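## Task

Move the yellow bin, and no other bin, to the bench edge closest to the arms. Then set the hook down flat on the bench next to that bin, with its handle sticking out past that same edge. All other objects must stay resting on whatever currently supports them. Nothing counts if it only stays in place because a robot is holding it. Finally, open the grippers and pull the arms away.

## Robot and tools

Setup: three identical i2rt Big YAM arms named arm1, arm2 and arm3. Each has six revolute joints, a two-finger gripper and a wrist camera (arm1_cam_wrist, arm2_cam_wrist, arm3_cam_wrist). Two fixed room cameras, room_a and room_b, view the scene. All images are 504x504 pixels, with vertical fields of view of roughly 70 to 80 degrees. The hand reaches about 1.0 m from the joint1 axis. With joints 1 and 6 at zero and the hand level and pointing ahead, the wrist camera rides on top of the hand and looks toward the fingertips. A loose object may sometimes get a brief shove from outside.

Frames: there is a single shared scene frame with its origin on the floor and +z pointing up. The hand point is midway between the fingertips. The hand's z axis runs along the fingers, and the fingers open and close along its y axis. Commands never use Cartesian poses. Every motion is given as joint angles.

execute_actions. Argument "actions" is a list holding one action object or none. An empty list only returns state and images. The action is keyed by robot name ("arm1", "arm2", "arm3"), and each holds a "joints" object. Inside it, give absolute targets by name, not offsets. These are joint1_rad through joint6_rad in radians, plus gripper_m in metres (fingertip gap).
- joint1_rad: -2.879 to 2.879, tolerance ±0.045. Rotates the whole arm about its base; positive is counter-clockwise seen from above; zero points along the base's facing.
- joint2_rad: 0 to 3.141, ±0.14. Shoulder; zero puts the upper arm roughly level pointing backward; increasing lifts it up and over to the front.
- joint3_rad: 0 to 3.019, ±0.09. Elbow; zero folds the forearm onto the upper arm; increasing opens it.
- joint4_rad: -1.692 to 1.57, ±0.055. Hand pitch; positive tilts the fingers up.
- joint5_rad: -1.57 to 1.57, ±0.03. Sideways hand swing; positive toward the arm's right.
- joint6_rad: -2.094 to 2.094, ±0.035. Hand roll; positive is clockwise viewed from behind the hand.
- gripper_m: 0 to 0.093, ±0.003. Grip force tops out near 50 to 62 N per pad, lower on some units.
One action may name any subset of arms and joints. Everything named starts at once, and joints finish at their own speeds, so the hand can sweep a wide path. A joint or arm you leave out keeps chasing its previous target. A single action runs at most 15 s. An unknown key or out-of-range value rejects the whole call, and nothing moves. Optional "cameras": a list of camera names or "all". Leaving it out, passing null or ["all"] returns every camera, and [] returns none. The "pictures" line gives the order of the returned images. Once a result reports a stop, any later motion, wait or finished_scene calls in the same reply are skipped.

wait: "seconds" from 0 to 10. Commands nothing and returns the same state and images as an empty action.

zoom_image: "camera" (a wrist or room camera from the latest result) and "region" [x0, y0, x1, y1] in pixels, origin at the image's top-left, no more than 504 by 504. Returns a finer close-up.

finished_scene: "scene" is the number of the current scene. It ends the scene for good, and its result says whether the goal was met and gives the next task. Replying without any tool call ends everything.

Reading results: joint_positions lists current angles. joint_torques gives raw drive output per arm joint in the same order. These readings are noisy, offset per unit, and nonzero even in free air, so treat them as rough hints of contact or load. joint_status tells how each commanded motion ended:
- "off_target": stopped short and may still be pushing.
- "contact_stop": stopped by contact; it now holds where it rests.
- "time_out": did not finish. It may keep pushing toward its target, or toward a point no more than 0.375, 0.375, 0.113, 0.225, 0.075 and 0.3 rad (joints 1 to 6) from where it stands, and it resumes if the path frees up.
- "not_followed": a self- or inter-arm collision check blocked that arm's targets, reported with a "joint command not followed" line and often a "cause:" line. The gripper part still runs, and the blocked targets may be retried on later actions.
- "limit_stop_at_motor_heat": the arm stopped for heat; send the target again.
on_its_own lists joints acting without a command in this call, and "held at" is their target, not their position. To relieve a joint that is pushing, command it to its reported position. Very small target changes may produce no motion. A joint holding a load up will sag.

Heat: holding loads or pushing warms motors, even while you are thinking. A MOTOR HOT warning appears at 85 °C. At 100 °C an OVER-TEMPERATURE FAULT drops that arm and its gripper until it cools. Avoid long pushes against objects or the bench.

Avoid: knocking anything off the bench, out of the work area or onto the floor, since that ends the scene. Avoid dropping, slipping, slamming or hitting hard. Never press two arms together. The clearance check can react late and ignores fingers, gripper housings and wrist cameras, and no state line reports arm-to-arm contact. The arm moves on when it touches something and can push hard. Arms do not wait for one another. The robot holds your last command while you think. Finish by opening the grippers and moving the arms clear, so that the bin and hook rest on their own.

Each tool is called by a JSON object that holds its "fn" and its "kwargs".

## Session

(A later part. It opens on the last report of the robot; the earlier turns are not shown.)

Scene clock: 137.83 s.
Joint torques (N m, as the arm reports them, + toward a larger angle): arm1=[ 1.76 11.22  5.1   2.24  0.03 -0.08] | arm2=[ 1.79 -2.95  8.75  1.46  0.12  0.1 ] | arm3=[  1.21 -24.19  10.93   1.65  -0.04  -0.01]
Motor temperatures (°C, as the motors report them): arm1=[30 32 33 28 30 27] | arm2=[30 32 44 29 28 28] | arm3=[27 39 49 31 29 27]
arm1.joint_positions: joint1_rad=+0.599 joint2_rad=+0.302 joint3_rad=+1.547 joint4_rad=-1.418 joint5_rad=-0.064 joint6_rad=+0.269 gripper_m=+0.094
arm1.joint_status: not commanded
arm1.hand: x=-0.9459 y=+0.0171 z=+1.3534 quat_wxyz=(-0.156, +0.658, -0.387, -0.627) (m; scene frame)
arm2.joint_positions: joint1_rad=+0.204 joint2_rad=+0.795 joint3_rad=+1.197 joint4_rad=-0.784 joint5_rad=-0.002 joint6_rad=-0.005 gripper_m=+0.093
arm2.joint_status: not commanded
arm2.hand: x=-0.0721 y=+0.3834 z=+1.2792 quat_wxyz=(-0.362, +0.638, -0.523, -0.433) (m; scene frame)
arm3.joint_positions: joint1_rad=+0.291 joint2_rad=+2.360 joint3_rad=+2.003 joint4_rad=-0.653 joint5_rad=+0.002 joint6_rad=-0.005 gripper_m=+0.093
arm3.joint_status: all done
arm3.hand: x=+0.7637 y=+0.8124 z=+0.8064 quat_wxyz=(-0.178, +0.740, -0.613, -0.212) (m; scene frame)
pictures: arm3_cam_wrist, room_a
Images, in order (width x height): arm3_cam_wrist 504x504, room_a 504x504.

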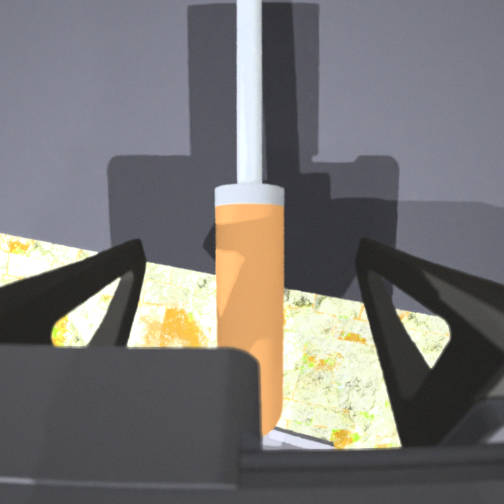

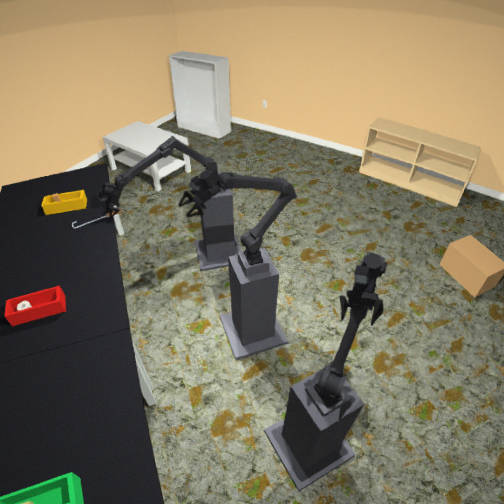

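{"fn": "execute_actions", "kwargs": {"actions": [{"arm3":{"joints":{"joint2_rad":2.15,"joint3_rad":2.3}}}], "cameras": []}}

{"fn": "execute_actions", "kwargs": {"actions": [{"arm3":{"joints":{"joint1_rad":-0.03,"joint2_rad":2.75,"joint3_rad":3.0,"joint4_rad":-0.55,"gripper_m":0.05}}}], "cameras": []}}

{"fn": "execute_actions", "kwargs": {"actions": [{"arm3":{"joints":{"joint2_rad":2.89}}}], "cameras": ["arm3_cam_wrist","room_a"]}}

Scene clock: 139.70 s.
Joint torques (N m, as the arm reports them, + toward a larger angle): arm1=[ 1.75 11.11  5.12  2.24  0.03 -0.09] | arm2=[ 1.63 -3.05  8.72  1.45  0.12  0.09] | arm3=[  1.24 -22.38  12.48   1.9   -0.04  -0.02]
Motor temperatures (°C, as the motors report them): arm1=[30 32 33 28 30 27] | arm2=[30 32 44 29 28 28] | arm3=[27 39 49 31 29 27]
arm1.joint_positions: joint1_rad=+0.599 joint2_rad=+0.302 joint3_rad=+1.547 joint4_rad=-1.418 joint5_rad=-0.064 joint6_rad=+0.269 gripper_m=+0.094
arm1.joint_status: not commanded
arm1.hand: x=-0.9459 y=+0.0171 z=+1.3534 quat_wxyz=(-0.156, +0.658, -0.387, -0.627) (m; scene frame)
arm2.joint_positions: joint1_rad=+0.204 joint2_rad=+0.795 joint3_rad=+1.197 joint4_rad=-0.784 joint5_rad=-0.002 joint6_rad=-0.005 gripper_m=+0.093
arm2.joint_status: not commanded
arm2.hand: x=-0.0721 y=+0.3834 z=+1.2792 quat_wxyz=(-0.362, +0.638, -0.523, -0.433) (m; scene frame)
arm3.joint_positions: joint1_rad=+0.291 joint2_rad=+2.145 joint3_rad=+2.298 joint4_rad=-0.642 joint5_rad=+0.002 joint6_rad=-0.005 gripper_m=+0.093
arm3.joint_status: all done
arm3.hand: x=+0.7543 y=+0.8636 z=+1.1532 quat_wxyz=(-0.331, +0.660, -0.547, -0.394) (m; scene frame)
pictures: none
No camera images: the call's "cameras" was empty. Leave "cameras" out to get every camera's image.

Scene clock: 141.77 s.
Joint torques (N m, as the arm reports them, + toward a larger angle): arm1=[ 1.74 11.14  5.1   2.22  0.03 -0.09] | arm2=[ 1.79 -2.62  8.74  1.42  0.12  0.09] | arm3=[ -0.48 -26.23  16.39   2.22   0.08   0.01]
Motor temperatures (°C, as the motors report them): arm1=[30 32 33 28 30 27] | arm2=[30 32 44 29 28 28] | arm3=[27 39 50 31 29 27]
arm1.joint_positions: joint1_rad=+0.599 joint2_rad=+0.302 joint3_rad=+1.547 joint4_rad=-1.418 joint5_rad=-0.064 joint6_rad=+0.269 gripper_m=+0.094
arm1.joint_status: not commanded
arm1.hand: x=-0.9459 y=+0.0171 z=+1.3534 quat_wxyz=(-0.156, +0.658, -0.387, -0.627) (m; scene frame)
arm2.joint_positions: joint1_rad=+0.204 joint2_rad=+0.795 joint3_rad=+1.197 joint4_rad=-0.784 joint5_rad=-0.002 joint6_rad=-0.005 gripper_m=+0.093
arm2.joint_status: not commanded
arm2.hand: x=-0.0721 y=+0.3834 z=+1.2792 quat_wxyz=(-0.362, +0.638, -0.523, -0.433) (m; scene frame)
arm3.joint_positions: joint1_rad=-0.022 joint2_rad=+2.729 joint3_rad=+2.952 joint4_rad=-0.559 joint5_rad=+0.000 joint6_rad=-0.005 gripper_m=+0.050
arm3.joint_status: all done
arm3.hand: x=+1.0442 y=+0.9912 z=+1.0225 quat_wxyz=(-0.436, +0.539, -0.611, -0.381) (m; scene frame)
pictures: none
No camera images: the call's "cameras" was empty. Leave "cameras" out to get every camera's image.

Scene clock: 142.73 s.
Joint torques (N m, as the arm reports them, + toward a larger angle): arm1=[ 1.74 11.22  5.11  2.25  0.03 -0.09] | arm2=[ 1.57 -2.65  8.76  1.4   0.13  0.1 ] | arm3=[ -0.15 -28.25  15.32   1.73   0.15  -0.07]
Motor temperatures (°C, as the motors report them): arm1=[30 32 33 28 30 27] | arm2=[30 32 44 29 28 28] | arm3=[27 39 50 31 29 27]
arm1.joint_positions: joint1_rad=+0.599 joint2_rad=+0.302 joint3_rad=+1.547 joint4_rad=-1.418 joint5_rad=-0.064 joint6_rad=+0.269 gripper_m=+0.094
arm1.joint_status: not commanded
arm1.hand: x=-0.9459 y=+0.0171 z=+1.3534 quat_wxyz=(-0.156, +0.658, -0.387, -0.627) (m; scene frame)
arm2.joint_positions: joint1_rad=+0.204 joint2_rad=+0.795 joint3_rad=+1.197 joint4_rad=-0.784 joint5_rad=-0.002 joint6_rad=-0.005 gripper_m=+0.093
arm2.joint_status: not commanded
arm2.hand: x=-0.0721 y=+0.3834 z=+1.2792 quat_wxyz=(-0.362, +0.638, -0.523, -0.433) (m; scene frame)
arm3.joint_positions: joint1_rad=-0.022 joint2_rad=+2.887 joint3_rad=+2.967 joint4_rad=-0.549 joint5_rad=-0.001 joint6_rad=+0.000 gripper_m=+0.050
arm3.joint_status: all done
arm3.hand: x=+1.0445 y=+0.9960 z=+0.8781 quat_wxyz=(-0.393, +0.562, -0.640, -0.345) (m; scene frame)
pictures: arm3_cam_wrist, room_a
Images, in order (width x height): arm3_cam_wrist 504x504, room_a 504x504.

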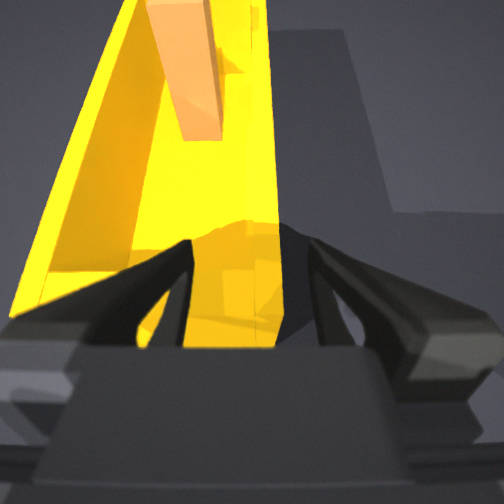

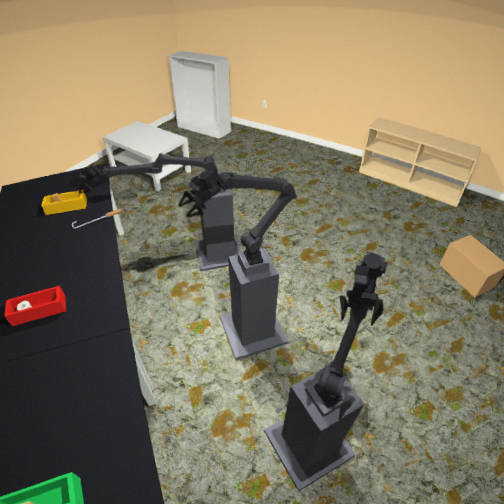

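{"fn": "execute_actions", "kwargs": {"actions": [{"arm3":{"joints":{"joint1_rad":-0.04,"joint2_rad":2.96,"joint4_rad":-0.6}}}], "cameras": ["arm3_cam_wrist"]}}

{"fn": "execute_actions", "kwargs": {"actions": [{"arm3":{"joints":{"gripper_m":0}}}], "cameras": ["arm3_cam_wrist","room_a"]}}

Scene clock: 143.57 s.
Joint torques (N m, as the arm reports them, + toward a larger angle): arm1=[ 1.72 11.2   5.11  2.25  0.03 -0.09] | arm2=[ 1.57 -2.38  8.81  1.38  0.1   0.07] | arm3=[ -1.47 -22.65  15.25   0.37   0.13  -0.05]
Motor temperatures (°C, as the motors report them): arm1=[30 32 33 28 30 27] | arm2=[30 32 44 29 28 28] | arm3=[27 39 50 31 29 27]
arm1.joint_positions: joint1_rad=+0.599 joint2_rad=+0.302 joint3_rad=+1.547 joint4_rad=-1.418 joint5_rad=-0.064 joint6_rad=+0.269 gripper_m=+0.094
arm1.joint_status: not commanded
arm1.hand: x=-0.9459 y=+0.0171 z=+1.3534 quat_wxyz=(-0.156, +0.658, -0.387, -0.627) (m; scene frame)
arm2.joint_positions: joint1_rad=+0.204 joint2_rad=+0.795 joint3_rad=+1.197 joint4_rad=-0.784 joint5_rad=-0.002 joint6_rad=-0.005 gripper_m=+0.093
arm2.joint_status: not commanded
arm2.hand: x=-0.0721 y=+0.3834 z=+1.2792 quat_wxyz=(-0.362, +0.638, -0.523, -0.433) (m; scene frame)
arm3.joint_positions: joint1_rad=-0.023 joint2_rad=+2.887 joint3_rad=+2.969 joint4_rad=-0.567 joint5_rad=-0.001 joint6_rad=+0.000 gripper_m=+0.050
arm3.joint_status: all done
arm3.hand: x=+1.0454 y=+0.9941 z=+0.8757 quat_wxyz=(-0.388, +0.565, -0.644, -0.341) (m; scene frame)
pictures: arm3_cam_wrist
Images, in order (width x height): arm3_cam_wrist 504x504.

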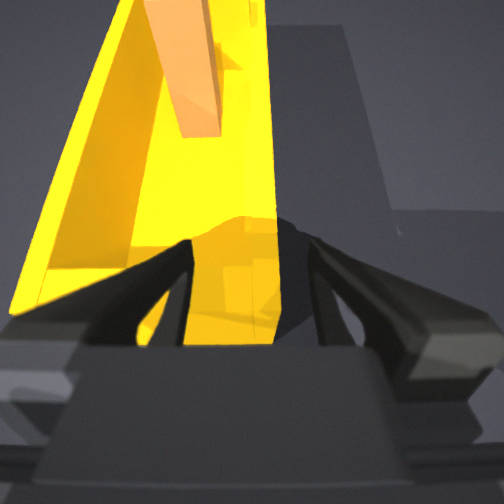

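Scene clock: 144.20 s.
Joint torques (N m, as the arm reports them, + toward a larger angle): arm1=[ 1.67 11.21  5.11  2.26  0.03 -0.08] | arm2=[ 1.47 -3.1   8.81  1.37  0.13  0.08] | arm3=[ -1.19 -22.3   15.     0.38   0.11  -0.07]
Motor temperatures (°C, as the motors report them): arm1=[30 32 33 28 30 27] | arm2=[30 32 44 29 28 28] | arm3=[27 39 50 31 29 27]
arm1.joint_positions: joint1_rad=+0.599 joint2_rad=+0.302 joint3_rad=+1.547 joint4_rad=-1.418 joint5_rad=-0.064 joint6_rad=+0.269 gripper_m=+0.094
arm1.joint_status: not commanded
arm1.hand: x=-0.9459 y=+0.0171 z=+1.3534 quat_wxyz=(-0.156, +0.658, -0.387, -0.627) (m; scene frame)
arm2.joint_positions: joint1_rad=+0.204 joint2_rad=+0.795 joint3_rad=+1.197 joint4_rad=-0.784 joint5_rad=-0.002 joint6_rad=-0.005 gripper_m=+0.093
arm2.joint_status: not commanded
arm2.hand: x=-0.0721 y=+0.3834 z=+1.2792 quat_wxyz=(-0.362, +0.638, -0.523, -0.433) (m; scene frame)
arm3.joint_positions: joint1_rad=-0.029 joint2_rad=+2.887 joint3_rad=+2.971 joint4_rad=-0.570 joint5_rad=-0.001 joint6_rad=+0.000 gripper_m=+0.001
arm3.joint_status: all done
arm3.hand: x=+1.0508 y=+0.9932 z=+0.8764 quat_wxyz=(-0.389, +0.563, -0.645, -0.340) (m; scene frame)
pictures: arm3_cam_wrist, room_a
Images, in order (width x height): arm3_cam_wrist 504x504, room_a 504x504.

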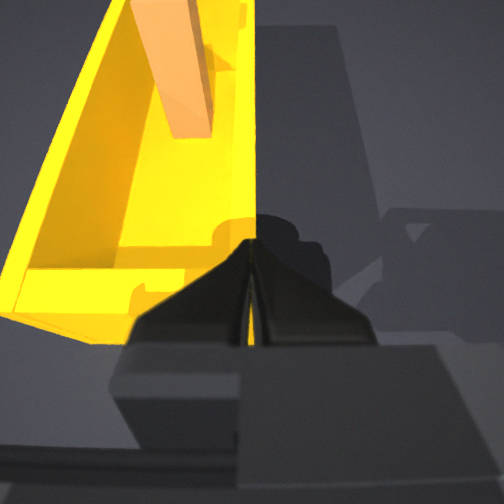

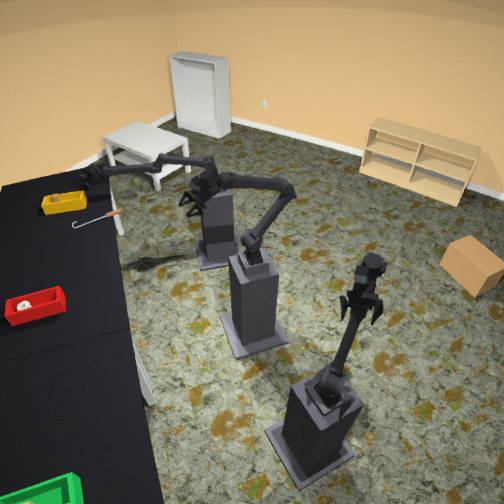

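{"fn": "execute_actions", "kwargs": {"actions": [{"arm3":{"joints":{"joint1_rad":0.04}}}], "cameras": []}}

{"fn": "execute_actions", "kwargs": {"actions": [{"arm3":{"joints":{"joint2_rad":3.08,"joint4_rad":-0.75}}}], "cameras": ["arm3_cam_wrist","room_a"]}}

{"fn": "zoom_image", "kwargs": {"camera": "room_a", "region": [0, 100, 180, 280]}}

Scene clock: 145.60 s.
Joint torques (N m, as the arm reports them, + toward a larger angle): arm1=[ 1.74 11.2   5.08  2.23  0.04 -0.09] | arm2=[ 1.68 -2.66  8.71  1.51  0.09  0.1 ] | arm3=[  0.82 -22.59  14.84   0.5    0.02  -0.09]
Motor temperatures (°C, as the motors report them): arm1=[30 32 33 28 30 27] | arm2=[30 32 44 29 28 28] | arm3=[27 39 50 31 29 27]
arm1.joint_positions: joint1_rad=+0.599 joint2_rad=+0.302 joint3_rad=+1.547 joint4_rad=-1.418 joint5_rad=-0.064 joint6_rad=+0.269 gripper_m=+0.094
arm1.joint_status: not commanded
arm1.hand: x=-0.9459 y=+0.0171 z=+1.3534 quat_wxyz=(-0.156, +0.658, -0.387, -0.627) (m; scene frame)
arm2.joint_positions: joint1_rad=+0.204 joint2_rad=+0.795 joint3_rad=+1.197 joint4_rad=-0.784 joint5_rad=-0.002 joint6_rad=-0.005 gripper_m=+0.093
arm2.joint_status: not commanded
arm2.hand: x=-0.0721 y=+0.3834 z=+1.2792 quat_wxyz=(-0.362, +0.638, -0.523, -0.433) (m; scene frame)
arm3.joint_positions: joint1_rad=+0.033 joint2_rad=+2.887 joint3_rad=+2.971 joint4_rad=-0.570 joint5_rad=+0.002 joint6_rad=+0.000 gripper_m=+0.001
arm3.joint_status: all done
arm3.hand: x=+0.9896 y=+0.9997 z=+0.8763 quat_wxyz=(-0.379, +0.582, -0.628, -0.351) (m; scene frame)
pictures: none
No camera images: the call's "cameras" was empty. Leave "cameras" out to get every camera's image.

Scene clock: 147.57 s.
Joint torques (N m, as the arm reports them, + toward a larger angle): arm1=[ 1.8  11.15  5.12  2.24  0.03 -0.09] | arm2=[ 1.8  -2.86  8.81  1.46  0.08  0.09] | arm3=[  0.67 -14.28  11.12  -2.42   0.01  -0.06]
Motor temperatures (°C, as the motors report them): arm1=[30 32 33 28 30 27] | arm2=[30 32 44 29 28 28] | arm3=[27 39 50 31 29 27]
arm1.joint_positions: joint1_rad=+0.599 joint2_rad=+0.302 joint3_rad=+1.547 joint4_rad=-1.418 joint5_rad=-0.064 joint6_rad=+0.269 gripper_m=+0.094
arm1.joint_status: not commanded
arm1.hand: x=-0.9459 y=+0.0171 z=+1.3534 quat_wxyz=(-0.156, +0.658, -0.387, -0.627) (m; scene frame)
arm2.joint_positions: joint1_rad=+0.204 joint2_rad=+0.795 joint3_rad=+1.197 joint4_rad=-0.784 joint5_rad=-0.002 joint6_rad=-0.005 gripper_m=+0.093
arm2.joint_status: not commanded
arm2.hand: x=-0.0721 y=+0.3834 z=+1.2792 quat_wxyz=(-0.362, +0.638, -0.523, -0.433) (m; scene frame)
arm3.joint_positions: joint1_rad=+0.033 joint2_rad=+2.901 joint3_rad=+3.011 joint4_rad=-0.648 joint5_rad=+0.002 joint6_rad=+0.000 gripper_m=+0.001
arm3.joint_status: joint2_rad time_out (moved +0.014 of +0.193); joint4_rad time_out (moved -0.077 of -0.180)
arm3.on_its_own: joint2_rad reads +2.901 and still pushes toward +3.080 since a time_out; joint4_rad reads -0.648 and still pushes toward -0.750 since a time_out
arm3.hand: x=+0.9890 y=+0.9929 z=+0.8701 quat_wxyz=(-0.363, +0.591, -0.638, -0.336) (m; scene frame)
pictures: arm3_cam_wrist, room_a
Images, in order (width x height): arm3_cam_wrist 504x504, room_a 504x504.

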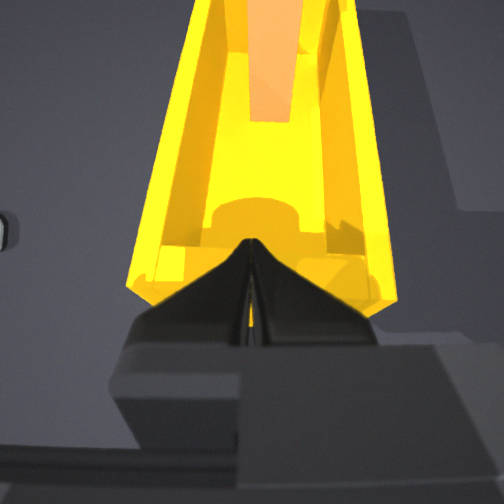

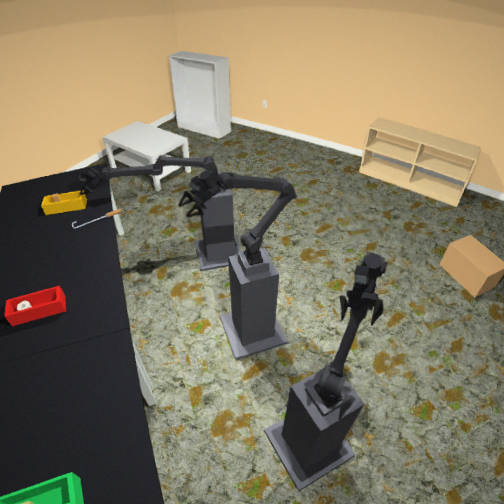

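Region (0, 100, 180, 280) of room_a's 504x504 image, scaled by 2.800, with more detail than that image has.

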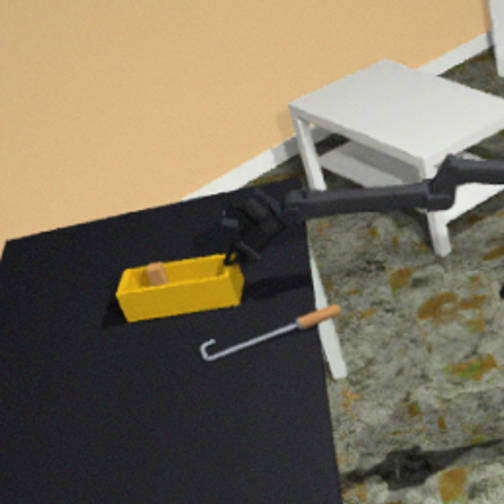

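{"fn": "execute_actions", "kwargs": {"actions": [{"arm3":{"joints":{"joint2_rad":2.76,"joint3_rad":2.6,"joint4_rad":-0.55}}}], "cameras": ["room_a"]}}

{"fn": "zoom_image", "kwargs": {"camera": "room_a", "region": [0, 100, 180, 280]}}

Scene clock: 149.10 s.
Joint torques (N m, as the arm reports them, + toward a larger angle): arm1=[ 1.68 11.18  5.11  2.23  0.02 -0.08] | arm2=[ 1.84 -2.78  8.74  1.46  0.12  0.07] | arm3=[  0.61 -25.78  10.95   1.41   0.    -0.05]
Motor temperatures (°C, as the motors report them): arm1=[30 32 33 28 30 27] | arm2=[30 32 44 29 28 28] | arm3=[27 39 49 31 29 27]
arm1.joint_positions: joint1_rad=+0.599 joint2_rad=+0.302 joint3_rad=+1.547 joint4_rad=-1.418 joint5_rad=-0.064 joint6_rad=+0.269 gripper_m=+0.094
arm1.joint_status: not commanded
arm1.hand: x=-0.9459 y=+0.0171 z=+1.3534 quat_wxyz=(-0.156, +0.658, -0.387, -0.627) (m; scene frame)
arm2.joint_positions: joint1_rad=+0.204 joint2_rad=+0.795 joint3_rad=+1.197 joint4_rad=-0.784 joint5_rad=-0.002 joint6_rad=-0.005 gripper_m=+0.093
arm2.joint_status: not commanded
arm2.hand: x=-0.0721 y=+0.3834 z=+1.2792 quat_wxyz=(-0.362, +0.638, -0.523, -0.433) (m; scene frame)
arm3.joint_positions: joint1_rad=+0.033 joint2_rad=+2.737 joint3_rad=+2.612 joint4_rad=-0.543 joint5_rad=+0.002 joint6_rad=+0.000 gripper_m=+0.001
arm3.joint_status: all done
arm3.hand: x=+0.9870 y=+0.9650 z=+0.8163 quat_wxyz=(-0.320, +0.612, -0.660, -0.296) (m; scene frame)
pictures: room_a
Images, in order (width x height): room_a 504x504.

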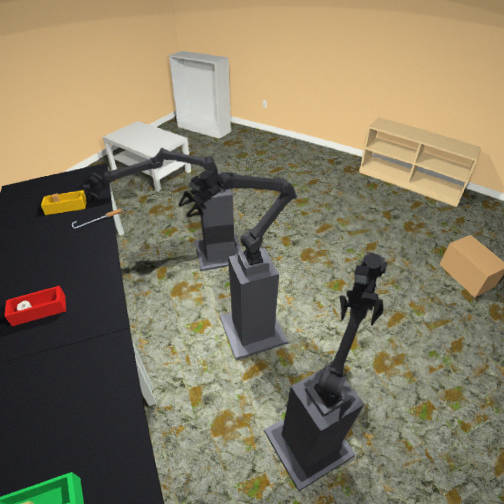

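Region (0, 100, 180, 280) of room_a's 504x504 image, scaled by 2.800, with more detail than that image has.

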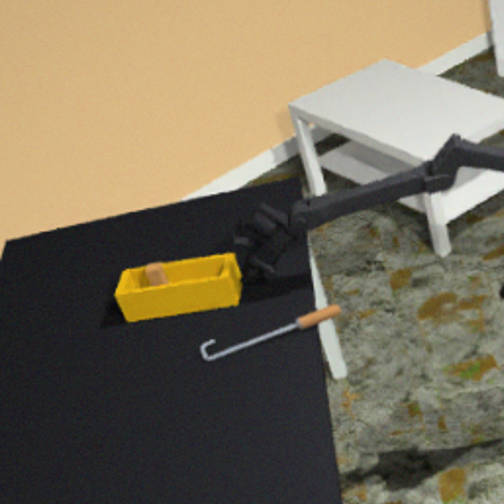

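{"fn": "execute_actions", "kwargs": {"actions": [{"arm3":{"joints":{"joint2_rad":2.3,"joint3_rad":2.3,"gripper_m":0.093}}}], "cameras": []}}

{"fn": "execute_actions", "kwargs": {"actions": [{"arm3":{"joints":{"joint1_rad":0.29,"joint2_rad":2.22,"joint3_rad":1.97,"joint4_rad":-0.62}}}], "cameras": []}}

{"fn": "execute_actions", "kwargs": {"actions": [{"arm3":{"joints":{"joint2_rad":2.36}}}], "cameras": ["arm3_cam_wrist"]}}

Scene clock: 151.80 s.
Joint torques (N m, as the arm reports them, + toward a larger angle): arm1=[ 1.83 11.21  5.11  2.26  0.03 -0.09] | arm2=[ 1.69 -2.35  8.81  1.54  0.12  0.08] | arm3=[  0.74 -23.17  11.43   1.59  -0.03  -0.06]
Motor temperatures (°C, as the motors report them): arm1=[30 32 33 28 30 27] | arm2=[30 32 44 29 28 28] | arm3=[27 39 48 31 29 27]
arm1.joint_positions: joint1_rad=+0.599 joint2_rad=+0.302 joint3_rad=+1.547 joint4_rad=-1.418 joint5_rad=-0.064 joint6_rad=+0.269 gripper_m=+0.094
arm1.joint_status: not commanded
arm1.hand: x=-0.9459 y=+0.0171 z=+1.3534 quat_wxyz=(-0.156, +0.658, -0.387, -0.627) (m; scene frame)
arm2.joint_positions: joint1_rad=+0.204 joint2_rad=+0.795 joint3_rad=+1.197 joint4_rad=-0.784 joint5_rad=-0.002 joint6_rad=-0.005 gripper_m=+0.093
arm2.joint_status: not commanded
arm2.hand: x=-0.0721 y=+0.3834 z=+1.2792 quat_wxyz=(-0.362, +0.638, -0.523, -0.433) (m; scene frame)
arm3.joint_positions: joint1_rad=+0.033 joint2_rad=+2.291 joint3_rad=+2.310 joint4_rad=-0.546 joint5_rad=+0.002 joint6_rad=+0.000 gripper_m=+0.093
arm3.joint_status: all done
arm3.hand: x=+0.9831 y=+0.9135 z=+1.0529 quat_wxyz=(-0.366, +0.589, -0.636, -0.339) (m; scene frame)
pictures: none
No camera images: the call's "cameras" was empty. Leave "cameras" out to get every camera's image.

Scene clock: 153.37 s.
Joint torques (N m, as the arm reports them, + toward a larger angle): arm1=[ 1.81 11.16  5.11  2.24  0.03 -0.09] | arm2=[ 1.42 -2.75  8.79  1.43  0.12  0.06] | arm3=[  1.1  -22.24  10.95   1.08   0.14  -0.04]
Motor temperatures (°C, as the motors report them): arm1=[30 32 33 28 30 27] | arm2=[30 32 44 29 28 28] | arm3=[27 39 48 31 29 27]
arm1.joint_positions: joint1_rad=+0.599 joint2_rad=+0.302 joint3_rad=+1.547 joint4_rad=-1.418 joint5_rad=-0.064 joint6_rad=+0.269 gripper_m=+0.094
arm1.joint_status: not commanded
arm1.hand: x=-0.9459 y=+0.0171 z=+1.3534 quat_wxyz=(-0.156, +0.658, -0.387, -0.627) (m; scene frame)
arm2.joint_positions: joint1_rad=+0.204 joint2_rad=+0.795 joint3_rad=+1.197 joint4_rad=-0.784 joint5_rad=-0.002 joint6_rad=-0.005 gripper_m=+0.093
arm2.joint_status: not commanded
arm2.hand: x=-0.0721 y=+0.3834 z=+1.2792 quat_wxyz=(-0.362, +0.638, -0.523, -0.433) (m; scene frame)
arm3.joint_positions: joint1_rad=+0.280 joint2_rad=+2.211 joint3_rad=+1.977 joint4_rad=-0.611 joint5_rad=-0.001 joint6_rad=+0.000 gripper_m=+0.093
arm3.joint_status: all done
arm3.hand: x=+0.7705 y=+0.8241 z=+0.9208 quat_wxyz=(-0.228, +0.715, -0.602, -0.272) (m; scene frame)
pictures: none
No camera images: the call's "cameras" was empty. Leave "cameras" out to get every camera's image.

Scene clock: 154.57 s.
Joint torques (N m, as the arm reports them, + toward a larger angle): arm1=[ 1.76 11.26  5.1   2.23  0.03 -0.08] | arm2=[ 2.16 -2.52  8.8   1.43  0.11  0.08] | arm3=[  1.43 -23.8   10.98   0.79   0.11  -0.08]
Motor temperatures (°C, as the motors report them): arm1=[30 32 33 28 30 27] | arm2=[30 32 44 29 28 28] | arm3=[27 39 48 31 29 27]
arm1.joint_positions: joint1_rad=+0.599 joint2_rad=+0.302 joint3_rad=+1.547 joint4_rad=-1.418 joint5_rad=-0.064 joint6_rad=+0.269 gripper_m=+0.094
arm1.joint_status: not commanded
arm1.hand: x=-0.9459 y=+0.0171 z=+1.3534 quat_wxyz=(-0.156, +0.658, -0.387, -0.627) (m; scene frame)
arm2.joint_positions: joint1_rad=+0.204 joint2_rad=+0.795 joint3_rad=+1.197 joint4_rad=-0.784 joint5_rad=-0.002 joint6_rad=-0.005 gripper_m=+0.093
arm2.joint_status: not commanded
arm2.hand: x=-0.0721 y=+0.3834 z=+1.2792 quat_wxyz=(-0.362, +0.638, -0.523, -0.433) (m; scene frame)
arm3.joint_positions: joint1_rad=+0.280 joint2_rad=+2.359 joint3_rad=+1.972 joint4_rad=-0.612 joint5_rad=-0.001 joint6_rad=+0.000 gripper_m=+0.093
arm3.joint_status: all done
arm3.hand: x=+0.7726 y=+0.8118 z=+0.7973 quat_wxyz=(-0.181, +0.734, -0.618, -0.216) (m; scene frame)
pictures: arm3_cam_wrist
Images, in order (width x height): arm3_cam_wrist 504x504.

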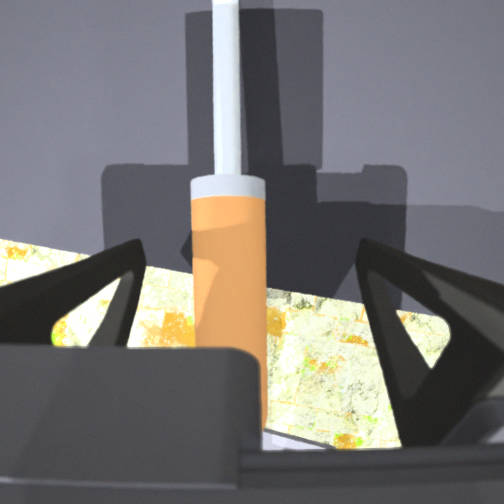

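{"fn": "execute_actions", "kwargs": {"actions": [{"arm3":{"joints":{"gripper_m":0}}}], "cameras": []}}

{"fn": "execute_actions", "kwargs": {"actions": [{"arm3":{"joints":{"joint2_rad":2.1,"joint3_rad":2.3,"joint4_rad":-1.0}}}], "cameras": []}}

{"fn": "execute_actions", "kwargs": {"actions": [{"arm3":{"joints":{"joint1_rad":0.035,"joint2_rad":2.2,"joint3_rad":2.4,"joint4_rad":-1.3}}}], "cameras": ["arm3_cam_wrist"]}}

{"fn": "execute_actions", "kwargs": {"actions": [{"arm3":{"joints":{"joint2_rad":2.27,"joint3_rad":2.42,"joint4_rad":-1.62}}}], "cameras": ["arm3_cam_wrist","room_a"]}}

{"fn": "zoom_image", "kwargs": {"camera": "room_a", "region": [0, 100, 180, 280]}}

Scene clock: 156.87 s.
Joint torques (N m, as the arm reports them, + toward a larger angle): arm1=[ 1.72 11.16  5.11  2.25  0.03 -0.09] | arm2=[ 1.74 -2.84  8.72  1.31  0.11  0.09] | arm3=[  0.74 -23.65  10.76   0.87   0.11  -0.08]
Motor temperatures (°C, as the motors report them): arm1=[30 32 33 28 30 27] | arm2=[30 32 44 29 28 28] | arm3=[27 39 47 31 29 27]
arm1.joint_positions: joint1_rad=+0.599 joint2_rad=+0.302 joint3_rad=+1.547 joint4_rad=-1.418 joint5_rad=-0.064 joint6_rad=+0.269 gripper_m=+0.094
arm1.joint_status: not commanded
arm1.hand: x=-0.9459 y=+0.0171 z=+1.3534 quat_wxyz=(-0.156, +0.658, -0.387, -0.627) (m; scene frame)
arm2.joint_positions: joint1_rad=+0.204 joint2_rad=+0.795 joint3_rad=+1.197 joint4_rad=-0.784 joint5_rad=-0.002 joint6_rad=-0.005 gripper_m=+0.093
arm2.joint_status: not commanded
arm2.hand: x=-0.0721 y=+0.3834 z=+1.2792 quat_wxyz=(-0.362, +0.638, -0.523, -0.433) (m; scene frame)
arm3.joint_positions: joint1_rad=+0.281 joint2_rad=+2.359 joint3_rad=+1.972 joint4_rad=-0.612 joint5_rad=-0.001 joint6_rad=+0.000 gripper_m=+0.029
arm3.joint_status: gripper_m off_target (ended at +0.029, target +0.000)
arm3.hand: x=+0.7717 y=+0.8116 z=+0.7973 quat_wxyz=(-0.181, +0.735, -0.617, -0.216) (m; scene frame)
pictures: none
No camera images: the call's "cameras" was empty. Leave "cameras" out to get every camera's image.

Scene clock: 158.60 s.
Joint torques (N m, as the arm reports them, + toward a larger angle): arm1=[ 1.7  11.17  5.1   2.24  0.03 -0.08] | arm2=[ 1.85 -2.75  8.8   1.53  0.11  0.09] | arm3=[  0.97 -24.95  15.62   2.     0.1   -0.04]
Motor temperatures (°C, as the motors report them): arm1=[30 32 33 28 30 27] | arm2=[30 32 44 29 28 28] | arm3=[27 39 48 31 29 27]
arm1.joint_positions: joint1_rad=+0.599 joint2_rad=+0.302 joint3_rad=+1.547 joint4_rad=-1.418 joint5_rad=-0.064 joint6_rad=+0.269 gripper_m=+0.094
arm1.joint_status: not commanded
arm1.hand: x=-0.9459 y=+0.0171 z=+1.3534 quat_wxyz=(-0.156, +0.658, -0.387, -0.627) (m; scene frame)
arm2.joint_positions: joint1_rad=+0.204 joint2_rad=+0.795 joint3_rad=+1.197 joint4_rad=-0.784 joint5_rad=-0.002 joint6_rad=-0.005 gripper_m=+0.093
arm2.joint_status: not commanded
arm2.hand: x=-0.0721 y=+0.3834 z=+1.2792 quat_wxyz=(-0.362, +0.638, -0.523, -0.433) (m; scene frame)
arm3.joint_positions: joint1_rad=+0.281 joint2_rad=+2.132 joint3_rad=+2.259 joint4_rad=-1.011 joint5_rad=-0.001 joint6_rad=+0.000 gripper_m=+0.029
arm3.joint_status: all done
arm3.hand: x=+0.7733 y=+0.8025 z=+1.0718 quat_wxyz=(-0.216, +0.721, -0.605, -0.258) (m; scene frame)
pictures: none
No camera images: the call's "cameras" was empty. Leave "cameras" out to get every camera's image.

Scene clock: 160.30 s.
Joint torques (N m, as the arm reports them, + toward a larger angle): arm1=[ 1.8  11.13  5.11  2.25  0.04 -0.09] | arm2=[ 1.48 -2.84  8.76  1.51  0.11  0.09] | arm3=[ -0.96 -25.18  18.63   0.98   0.14  -0.05]
Motor temperatures (°C, as the motors report them): arm1=[30 32 33 28 30 27] | arm2=[30 32 44 29 28 28] | arm3=[27 39 50 31 29 27]
arm1.joint_positions: joint1_rad=+0.599 joint2_rad=+0.302 joint3_rad=+1.547 joint4_rad=-1.418 joint5_rad=-0.064 joint6_rad=+0.269 gripper_m=+0.094
arm1.joint_status: not commanded
arm1.hand: x=-0.9459 y=+0.0171 z=+1.3534 quat_wxyz=(-0.156, +0.658, -0.387, -0.627) (m; scene frame)
arm2.joint_positions: joint1_rad=+0.204 joint2_rad=+0.795 joint3_rad=+1.197 joint4_rad=-0.784 joint5_rad=-0.002 joint6_rad=-0.005 gripper_m=+0.093
arm2.joint_status: not commanded
arm2.hand: x=-0.0721 y=+0.3834 z=+1.2792 quat_wxyz=(-0.362, +0.638, -0.523, -0.433) (m; scene frame)
arm3.joint_positions: joint1_rad=+0.045 joint2_rad=+2.228 joint3_rad=+2.321 joint4_rad=-1.303 joint5_rad=-0.002 joint6_rad=-0.004 gripper_m=+0.030
arm3.joint_status: all done
arm3.hand: x=+0.9623 y=+0.7716 z=+0.9934 quat_wxyz=(-0.130, +0.675, -0.716, -0.124) (m; scene frame)
pictures: arm3_cam_wrist
Images, in order (width x height): arm3_cam_wrist 504x504.

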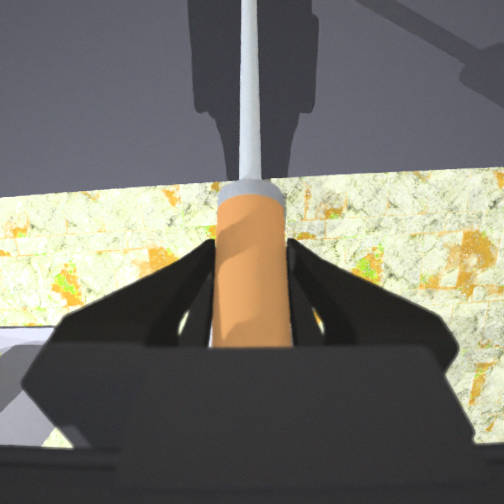

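Scene clock: 161.37 s.
Joint torques (N m, as the arm reports them, + toward a larger angle): arm1=[ 1.86 11.13  5.1   2.23  0.03 -0.1 ] | arm2=[ 1.68 -2.75  8.78  1.42  0.12  0.1 ] | arm3=[ -0.46 -21.46  15.43  -0.49   0.06  -0.01]
Motor temperatures (°C, as the motors report them): arm1=[30 32 33 28 30 27] | arm2=[30 32 44 29 28 28] | arm3=[27 39 50 31 29 27]
arm1.joint_positions: joint1_rad=+0.599 joint2_rad=+0.302 joint3_rad=+1.547 joint4_rad=-1.418 joint5_rad=-0.064 joint6_rad=+0.269 gripper_m=+0.094
arm1.joint_status: not commanded
arm1.hand: x=-0.9459 y=+0.0171 z=+1.3534 quat_wxyz=(-0.156, +0.658, -0.387, -0.627) (m; scene frame)
arm2.joint_positions: joint1_rad=+0.204 joint2_rad=+0.795 joint3_rad=+1.197 joint4_rad=-0.784 joint5_rad=-0.002 joint6_rad=-0.005 gripper_m=+0.093
arm2.joint_status: not commanded
arm2.hand: x=-0.0721 y=+0.3834 z=+1.2792 quat_wxyz=(-0.362, +0.638, -0.523, -0.433) (m; scene frame)
arm3.joint_positions: joint1_rad=+0.045 joint2_rad=+2.258 joint3_rad=+2.371 joint4_rad=-1.596 joint5_rad=+0.001 joint6_rad=-0.004 gripper_m=+0.030
arm3.joint_status: all done
arm3.hand: x=+0.9592 y=+0.7132 z=+0.9771 quat_wxyz=(-0.032, +0.686, -0.727, -0.030) (m; scene frame)
pictures: arm3_cam_wrist, room_a
Images, in order (width x height): arm3_cam_wrist 504x504, room_a 504x504.

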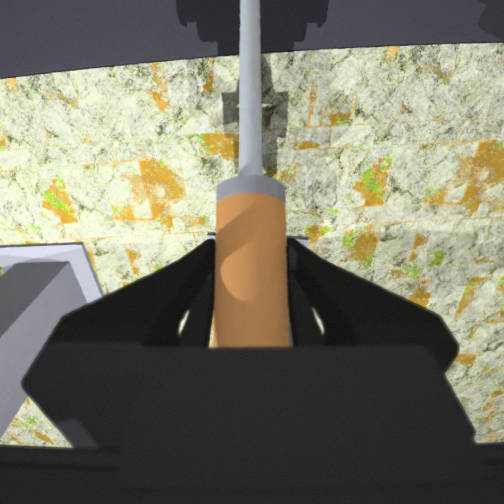

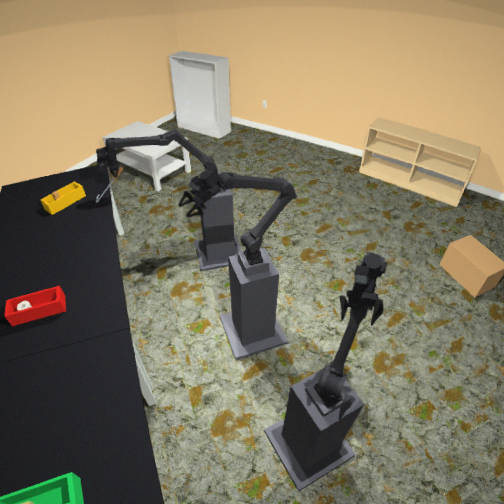

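Region (0, 100, 180, 280) of room_a's 504x504 image, scaled by 2.800, with more detail than that image has.

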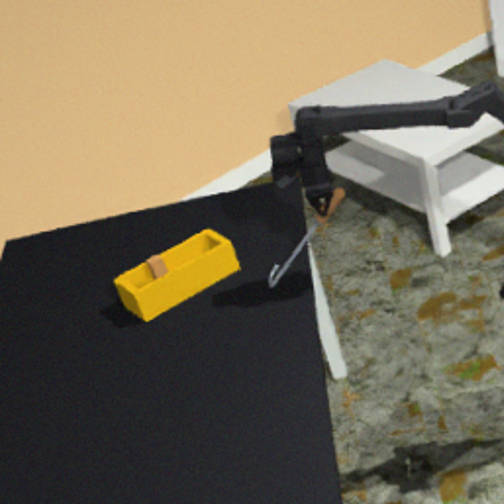

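{"fn": "execute_actions", "kwargs": {"actions": [{"arm3":{"joints":{"joint2_rad":2.1,"joint3_rad":2.45,"joint4_rad":-1.2}}}], "cameras": []}}

{"fn": "execute_actions", "kwargs": {"actions": [{"arm3":{"joints":{"joint1_rad":-0.08,"joint2_rad":2.25,"joint3_rad":2.7,"joint4_rad":-0.9}}}], "cameras": ["arm3_cam_wrist","room_a","room_b"]}}

{"fn": "zoom_image", "kwargs": {"camera": "room_a", "region": [0, 100, 180, 280]}}

Scene clock: 163.00 s.
Joint torques (N m, as the arm reports them, + toward a larger angle): arm1=[ 1.72 11.19  5.12  2.25  0.03 -0.09] | arm2=[ 1.74 -2.66  8.74  1.46  0.11  0.09] | arm3=[ -0.78 -22.17  17.43   2.66   0.06  -0.07]
Motor temperatures (°C, as the motors report them): arm1=[30 32 33 28 30 27] | arm2=[30 32 44 29 28 28] | arm3=[27 40 51 31 29 27]
arm1.joint_positions: joint1_rad=+0.599 joint2_rad=+0.302 joint3_rad=+1.547 joint4_rad=-1.418 joint5_rad=-0.064 joint6_rad=+0.269 gripper_m=+0.094
arm1.joint_status: not commanded
arm1.hand: x=-0.9459 y=+0.0171 z=+1.3534 quat_wxyz=(-0.156, +0.658, -0.387, -0.627) (m; scene frame)
arm2.joint_positions: joint1_rad=+0.204 joint2_rad=+0.795 joint3_rad=+1.197 joint4_rad=-0.784 joint5_rad=-0.002 joint6_rad=-0.005 gripper_m=+0.093
arm2.joint_status: not commanded
arm2.hand: x=-0.0721 y=+0.3834 z=+1.2792 quat_wxyz=(-0.362, +0.638, -0.523, -0.433) (m; scene frame)
arm3.joint_positions: joint1_rad=+0.045 joint2_rad=+2.110 joint3_rad=+2.386 joint4_rad=-1.233 joint5_rad=+0.001 joint6_rad=-0.004 gripper_m=+0.030
arm3.joint_status: all done
arm3.hand: x=+0.9635 y=+0.7811 z=+1.1222 quat_wxyz=(-0.220, +0.654, -0.694, -0.206) (m; scene frame)
pictures: none
No camera images: the call's "cameras" was empty. Leave "cameras" out to get every camera's image.

Scene clock: 164.43 s.
Joint torques (N m, as the arm reports them, + toward a larger angle): arm1=[ 1.76 11.23  5.1   2.24  0.03 -0.09] | arm2=[ 1.68 -2.92  8.69  1.41  0.11  0.09] | arm3=[  0.44 -27.    20.02   3.64   0.05  -0.06]
Motor temperatures (°C, as the motors report them): arm1=[30 32 33 28 30 27] | arm2=[30 32 44 29 28 28] | arm3=[27 40 52 31 29 27]
arm1.joint_positions: joint1_rad=+0.599 joint2_rad=+0.302 joint3_rad=+1.547 joint4_rad=-1.418 joint5_rad=-0.064 joint6_rad=+0.269 gripper_m=+0.094
arm1.joint_status: not commanded
arm1.hand: x=-0.9459 y=+0.0171 z=+1.3534 quat_wxyz=(-0.156, +0.658, -0.387, -0.627) (m; scene frame)
arm2.joint_positions: joint1_rad=+0.204 joint2_rad=+0.795 joint3_rad=+1.197 joint4_rad=-0.784 joint5_rad=-0.002 joint6_rad=-0.005 gripper_m=+0.093
arm2.joint_status: not commanded
arm2.hand: x=-0.0721 y=+0.3834 z=+1.2792 quat_wxyz=(-0.362, +0.638, -0.523, -0.433) (m; scene frame)
arm3.joint_positions: joint1_rad=-0.083 joint2_rad=+2.289 joint3_rad=+2.610 joint4_rad=-0.947 joint5_rad=+0.000 joint6_rad=-0.004 gripper_m=+0.030
arm3.joint_status: all done
arm3.hand: x=+1.0823 y=+0.8667 z=+1.1466 quat_wxyz=(-0.352, +0.568, -0.686, -0.289) (m; scene frame)
pictures: arm3_cam_wrist, room_a, room_b
Images, in order (width x height): arm3_cam_wrist 504x504, room_a 504x504, room_b 504x504.

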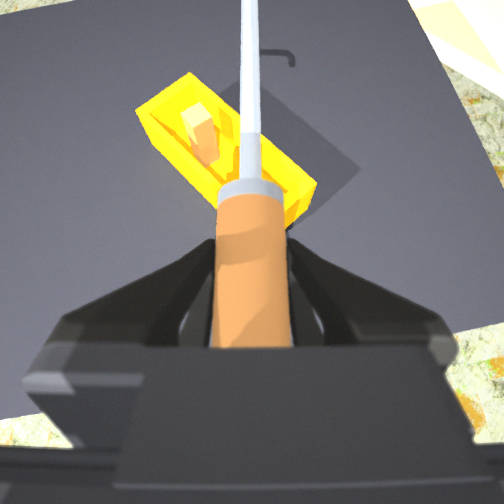

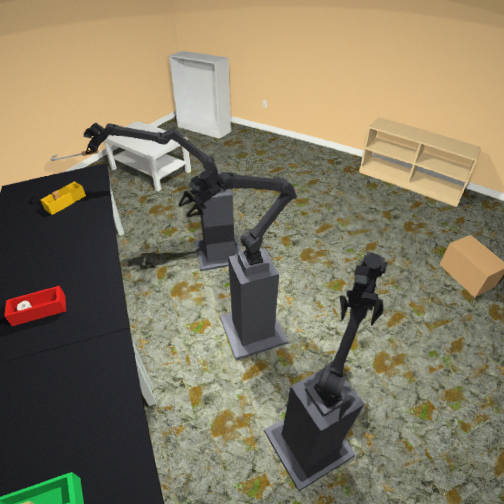

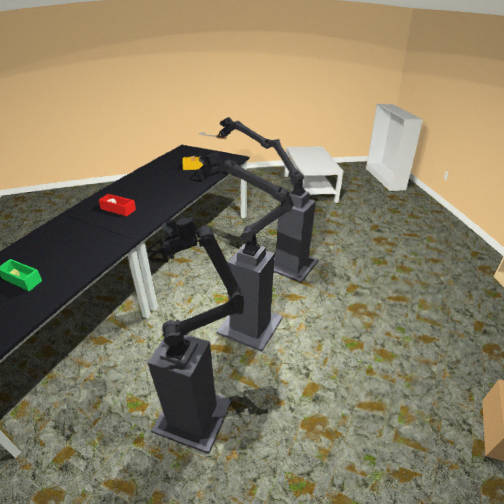

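Region (0, 100, 180, 280) of room_a's 504x504 image, scaled by 2.800, with more detail than that image has.

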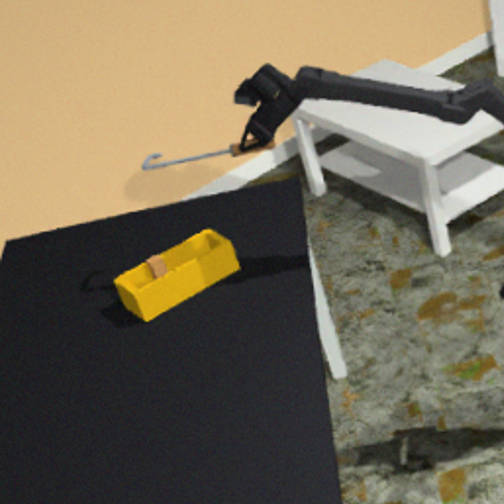

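{"fn": "execute_actions", "kwargs": {"actions": [{"arm3":{"joints":{"joint1_rad":-0.09,"joint2_rad":2.5,"joint3_rad":2.95,"joint4_rad":-1.35}}}], "cameras": ["arm3_cam_wrist"]}}

{"fn": "execute_actions", "kwargs": {"actions": [{"arm3":{"joints":{"joint2_rad":2.6,"joint4_rad":-1.65}}}], "cameras": ["arm3_cam_wrist","room_a"]}}

{"fn": "zoom_image", "kwargs": {"camera": "room_a", "region": [0, 100, 180, 280]}}

Scene clock: 167.17 s.
Joint torques (N m, as the arm reports them, + toward a larger angle): arm1=[ 1.75 11.24  5.12  2.26  0.03 -0.09] | arm2=[ 2.35 -2.85  8.73  1.43  0.11  0.08] | arm3=[ -0.82 -28.31  18.59   1.43   0.03  -0.03]
Motor temperatures (°C, as the motors report them): arm1=[30 32 33 28 30 27] | arm2=[30 32 44 29 28 28] | arm3=[27 40 54 31 29 27]
arm1.joint_positions: joint1_rad=+0.599 joint2_rad=+0.302 joint3_rad=+1.547 joint4_rad=-1.418 joint5_rad=-0.064 joint6_rad=+0.269 gripper_m=+0.094
arm1.joint_status: not commanded
arm1.hand: x=-0.9459 y=+0.0171 z=+1.3534 quat_wxyz=(-0.156, +0.658, -0.387, -0.627) (m; scene frame)
arm2.joint_positions: joint1_rad=+0.204 joint2_rad=+0.795 joint3_rad=+1.197 joint4_rad=-0.784 joint5_rad=-0.002 joint6_rad=-0.005 gripper_m=+0.093
arm2.joint_status: not commanded
arm2.hand: x=-0.0721 y=+0.3834 z=+1.2792 quat_wxyz=(-0.362, +0.638, -0.523, -0.433) (m; scene frame)
arm3.joint_positions: joint1_rad=-0.083 joint2_rad=+2.536 joint3_rad=+2.870 joint4_rad=-1.358 joint5_rad=+0.000 joint6_rad=-0.005 gripper_m=+0.030
arm3.joint_status: all done
arm3.hand: x=+1.0778 y=+0.8437 z=+1.0047 quat_wxyz=(-0.209, +0.615, -0.741, -0.171) (m; scene frame)
pictures: arm3_cam_wrist
Images, in order (width x height): arm3_cam_wrist 504x504.

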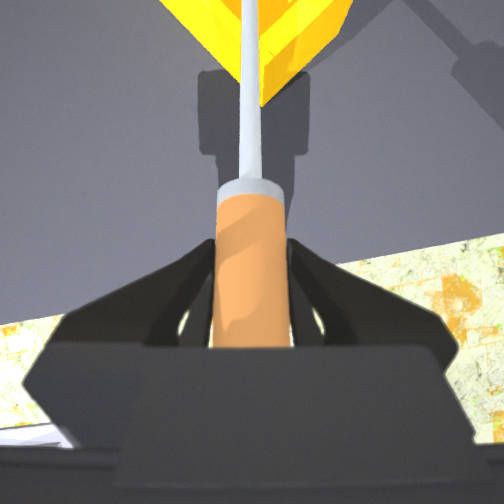

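Scene clock: 168.17 s.
Joint torques (N m, as the arm reports them, + toward a larger angle): arm1=[ 1.84 11.16  5.14  2.25  0.03 -0.09] | arm2=[ 1.84 -2.7   8.78  1.43  0.12  0.06] | arm3=[ -0.77 -23.03  15.71  -0.14   0.07   0.01]
Motor temperatures (°C, as the motors report them): arm1=[30 32 33 28 30 27] | arm2=[30 32 44 29 28 28] | arm3=[27 40 54 31 29 27]
arm1.joint_positions: joint1_rad=+0.599 joint2_rad=+0.302 joint3_rad=+1.547 joint4_rad=-1.418 joint5_rad=-0.064 joint6_rad=+0.269 gripper_m=+0.094
arm1.joint_status: not commanded
arm1.hand: x=-0.9459 y=+0.0171 z=+1.3534 quat_wxyz=(-0.156, +0.658, -0.387, -0.627) (m; scene frame)
arm2.joint_positions: joint1_rad=+0.204 joint2_rad=+0.795 joint3_rad=+1.197 joint4_rad=-0.784 joint5_rad=-0.002 joint6_rad=-0.005 gripper_m=+0.093
arm2.joint_status: not commanded
arm2.hand: x=-0.0721 y=+0.3834 z=+1.2792 quat_wxyz=(-0.362, +0.638, -0.523, -0.433) (m; scene frame)
arm3.joint_positions: joint1_rad=-0.083 joint2_rad=+2.579 joint3_rad=+2.896 joint4_rad=-1.628 joint5_rad=+0.000 joint6_rad=-0.006 gripper_m=+0.030
arm3.joint_status: all done
arm3.hand: x=+1.0671 y=+0.7888 z=+0.9556 quat_wxyz=(-0.100, +0.634, -0.763, -0.082) (m; scene frame)
pictures: arm3_cam_wrist, room_a
Images, in order (width x height): arm3_cam_wrist 504x504, room_a 504x504.

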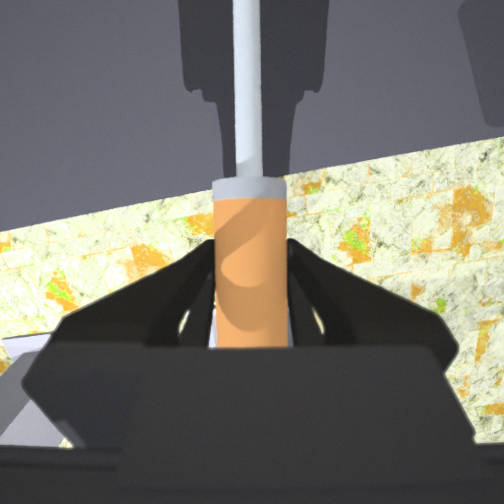

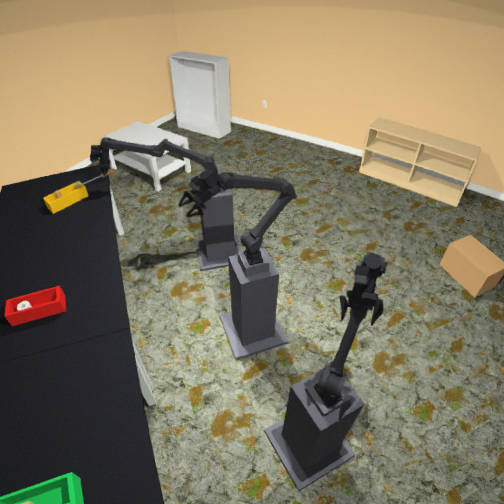

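Region (0, 100, 180, 280) of room_a's 504x504 image, scaled by 2.800, with more detail than that image has.

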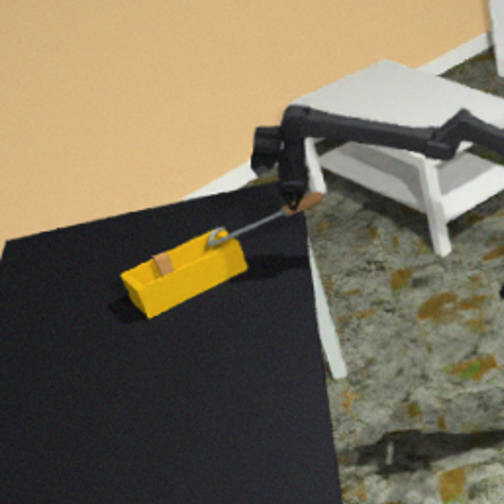

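{"fn": "execute_actions", "kwargs": {"actions": [{"arm3":{"joints":{"joint2_rad":2.42,"joint3_rad":2.66,"joint4_rad":-1.66}}}], "cameras": ["room_a"]}}

{"fn": "zoom_image", "kwargs": {"camera": "room_a", "region": [0, 100, 180, 280]}}

Scene clock: 169.50 s.
Joint torques (N m, as the arm reports them, + toward a larger angle): arm1=[ 1.8  11.25  5.09  2.25  0.03 -0.09] | arm2=[ 1.69 -2.77  8.72  1.55  0.07  0.08] | arm3=[ -0.61 -23.51  10.34   0.04   0.06   0.04]
Motor temperatures (°C, as the motors report them): arm1=[30 32 33 28 30 27] | arm2=[30 32 44 29 28 28] | arm3=[27 40 53 31 29 27]
arm1.joint_positions: joint1_rad=+0.599 joint2_rad=+0.302 joint3_rad=+1.547 joint4_rad=-1.418 joint5_rad=-0.064 joint6_rad=+0.269 gripper_m=+0.094
arm1.joint_status: not commanded
arm1.hand: x=-0.9459 y=+0.0171 z=+1.3534 quat_wxyz=(-0.156, +0.658, -0.387, -0.627) (m; scene frame)
arm2.joint_positions: joint1_rad=+0.204 joint2_rad=+0.795 joint3_rad=+1.197 joint4_rad=-0.784 joint5_rad=-0.002 joint6_rad=-0.005 gripper_m=+0.093
arm2.joint_status: not commanded
arm2.hand: x=-0.0721 y=+0.3834 z=+1.2792 quat_wxyz=(-0.362, +0.638, -0.523, -0.433) (m; scene frame)
arm3.joint_positions: joint1_rad=-0.083 joint2_rad=+2.413 joint3_rad=+2.667 joint4_rad=-1.651 joint5_rad=+0.000 joint6_rad=-0.008 gripper_m=+0.030
arm3.joint_status: all done
arm3.hand: x=+1.0591 y=+0.7470 z=+0.9848 quat_wxyz=(-0.067, +0.637, -0.766, -0.055) (m; scene frame)
pictures: room_a
Images, in order (width x height): room_a 504x504.

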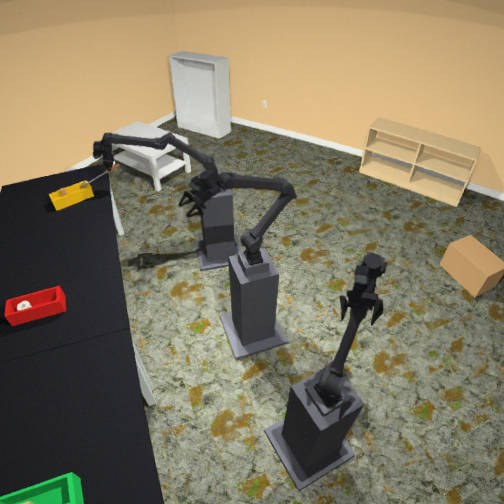

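Region (0, 100, 180, 280) of room_a's 504x504 image, scaled by 2.800, with more detail than that image has.

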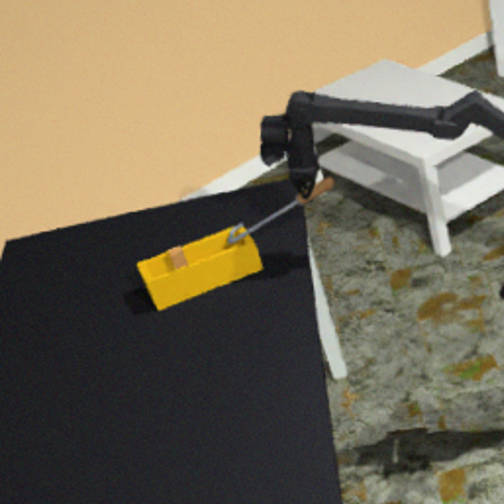

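Still engaged. Continue in small steps.

{"fn": "execute_actions", "kwargs": {"actions": [{"arm3":{"joints":{"joint2_rad":2.25,"joint3_rad":2.36,"joint4_rad":-1.62}}}], "cameras": ["room_a"]}}

{"fn": "zoom_image", "kwargs": {"camera": "room_a", "region": [0, 100, 180, 280]}}

Scene clock: 170.70 s.
Joint torques (N m, as the arm reports them, + toward a larger angle): arm1=[ 1.72 11.17  5.1   2.25  0.03 -0.09] | arm2=[ 1.88 -2.84  8.81  1.49  0.11  0.09] | arm3=[ -0.96 -21.34   9.61   0.18   0.06   0.03]
Motor temperatures (°C, as the motors report them): arm1=[30 32 33 28 30 27] | arm2=[30 32 44 29 28 28] | arm3=[27 40 52 31 29 27]
arm1.joint_positions: joint1_rad=+0.599 joint2_rad=+0.302 joint3_rad=+1.547 joint4_rad=-1.418 joint5_rad=-0.064 joint6_rad=+0.269 gripper_m=+0.094
arm1.joint_status: not commanded
arm1.hand: x=-0.9459 y=+0.0171 z=+1.3534 quat_wxyz=(-0.156, +0.658, -0.387, -0.627) (m; scene frame)
arm2.joint_positions: joint1_rad=+0.204 joint2_rad=+0.795 joint3_rad=+1.197 joint4_rad=-0.784 joint5_rad=-0.002 joint6_rad=-0.005 gripper_m=+0.093
arm2.joint_status: not commanded
arm2.hand: x=-0.0721 y=+0.3834 z=+1.2792 quat_wxyz=(-0.362, +0.638, -0.523, -0.433) (m; scene frame)
arm3.joint_positions: joint1_rad=-0.083 joint2_rad=+2.238 joint3_rad=+2.372 joint4_rad=-1.615 joint5_rad=+0.000 joint6_rad=-0.008 gripper_m=+0.030
arm3.joint_status: all done
arm3.hand: x=+1.0492 y=+0.6961 z=+0.9912 quat_wxyz=(-0.035, +0.639, -0.768, -0.028) (m; scene frame)
pictures: room_a
Images, in order (width x height): room_a 504x504.

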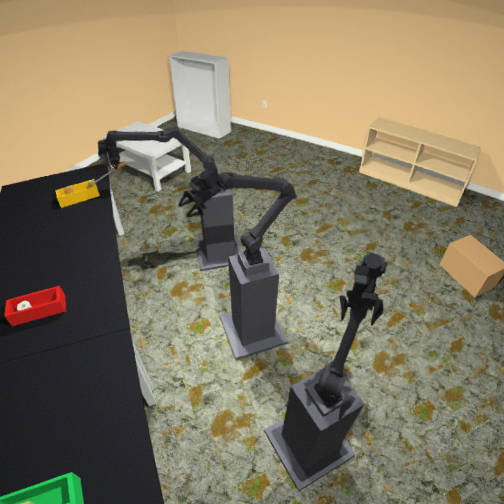

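Region (0, 100, 180, 280) of room_a's 504x504 image, scaled by 2.800, with more detail than that image has.

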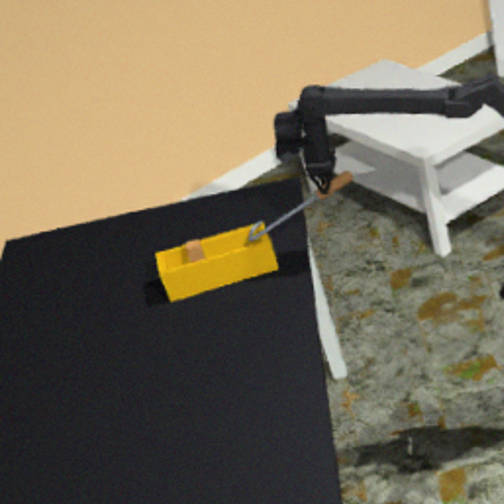

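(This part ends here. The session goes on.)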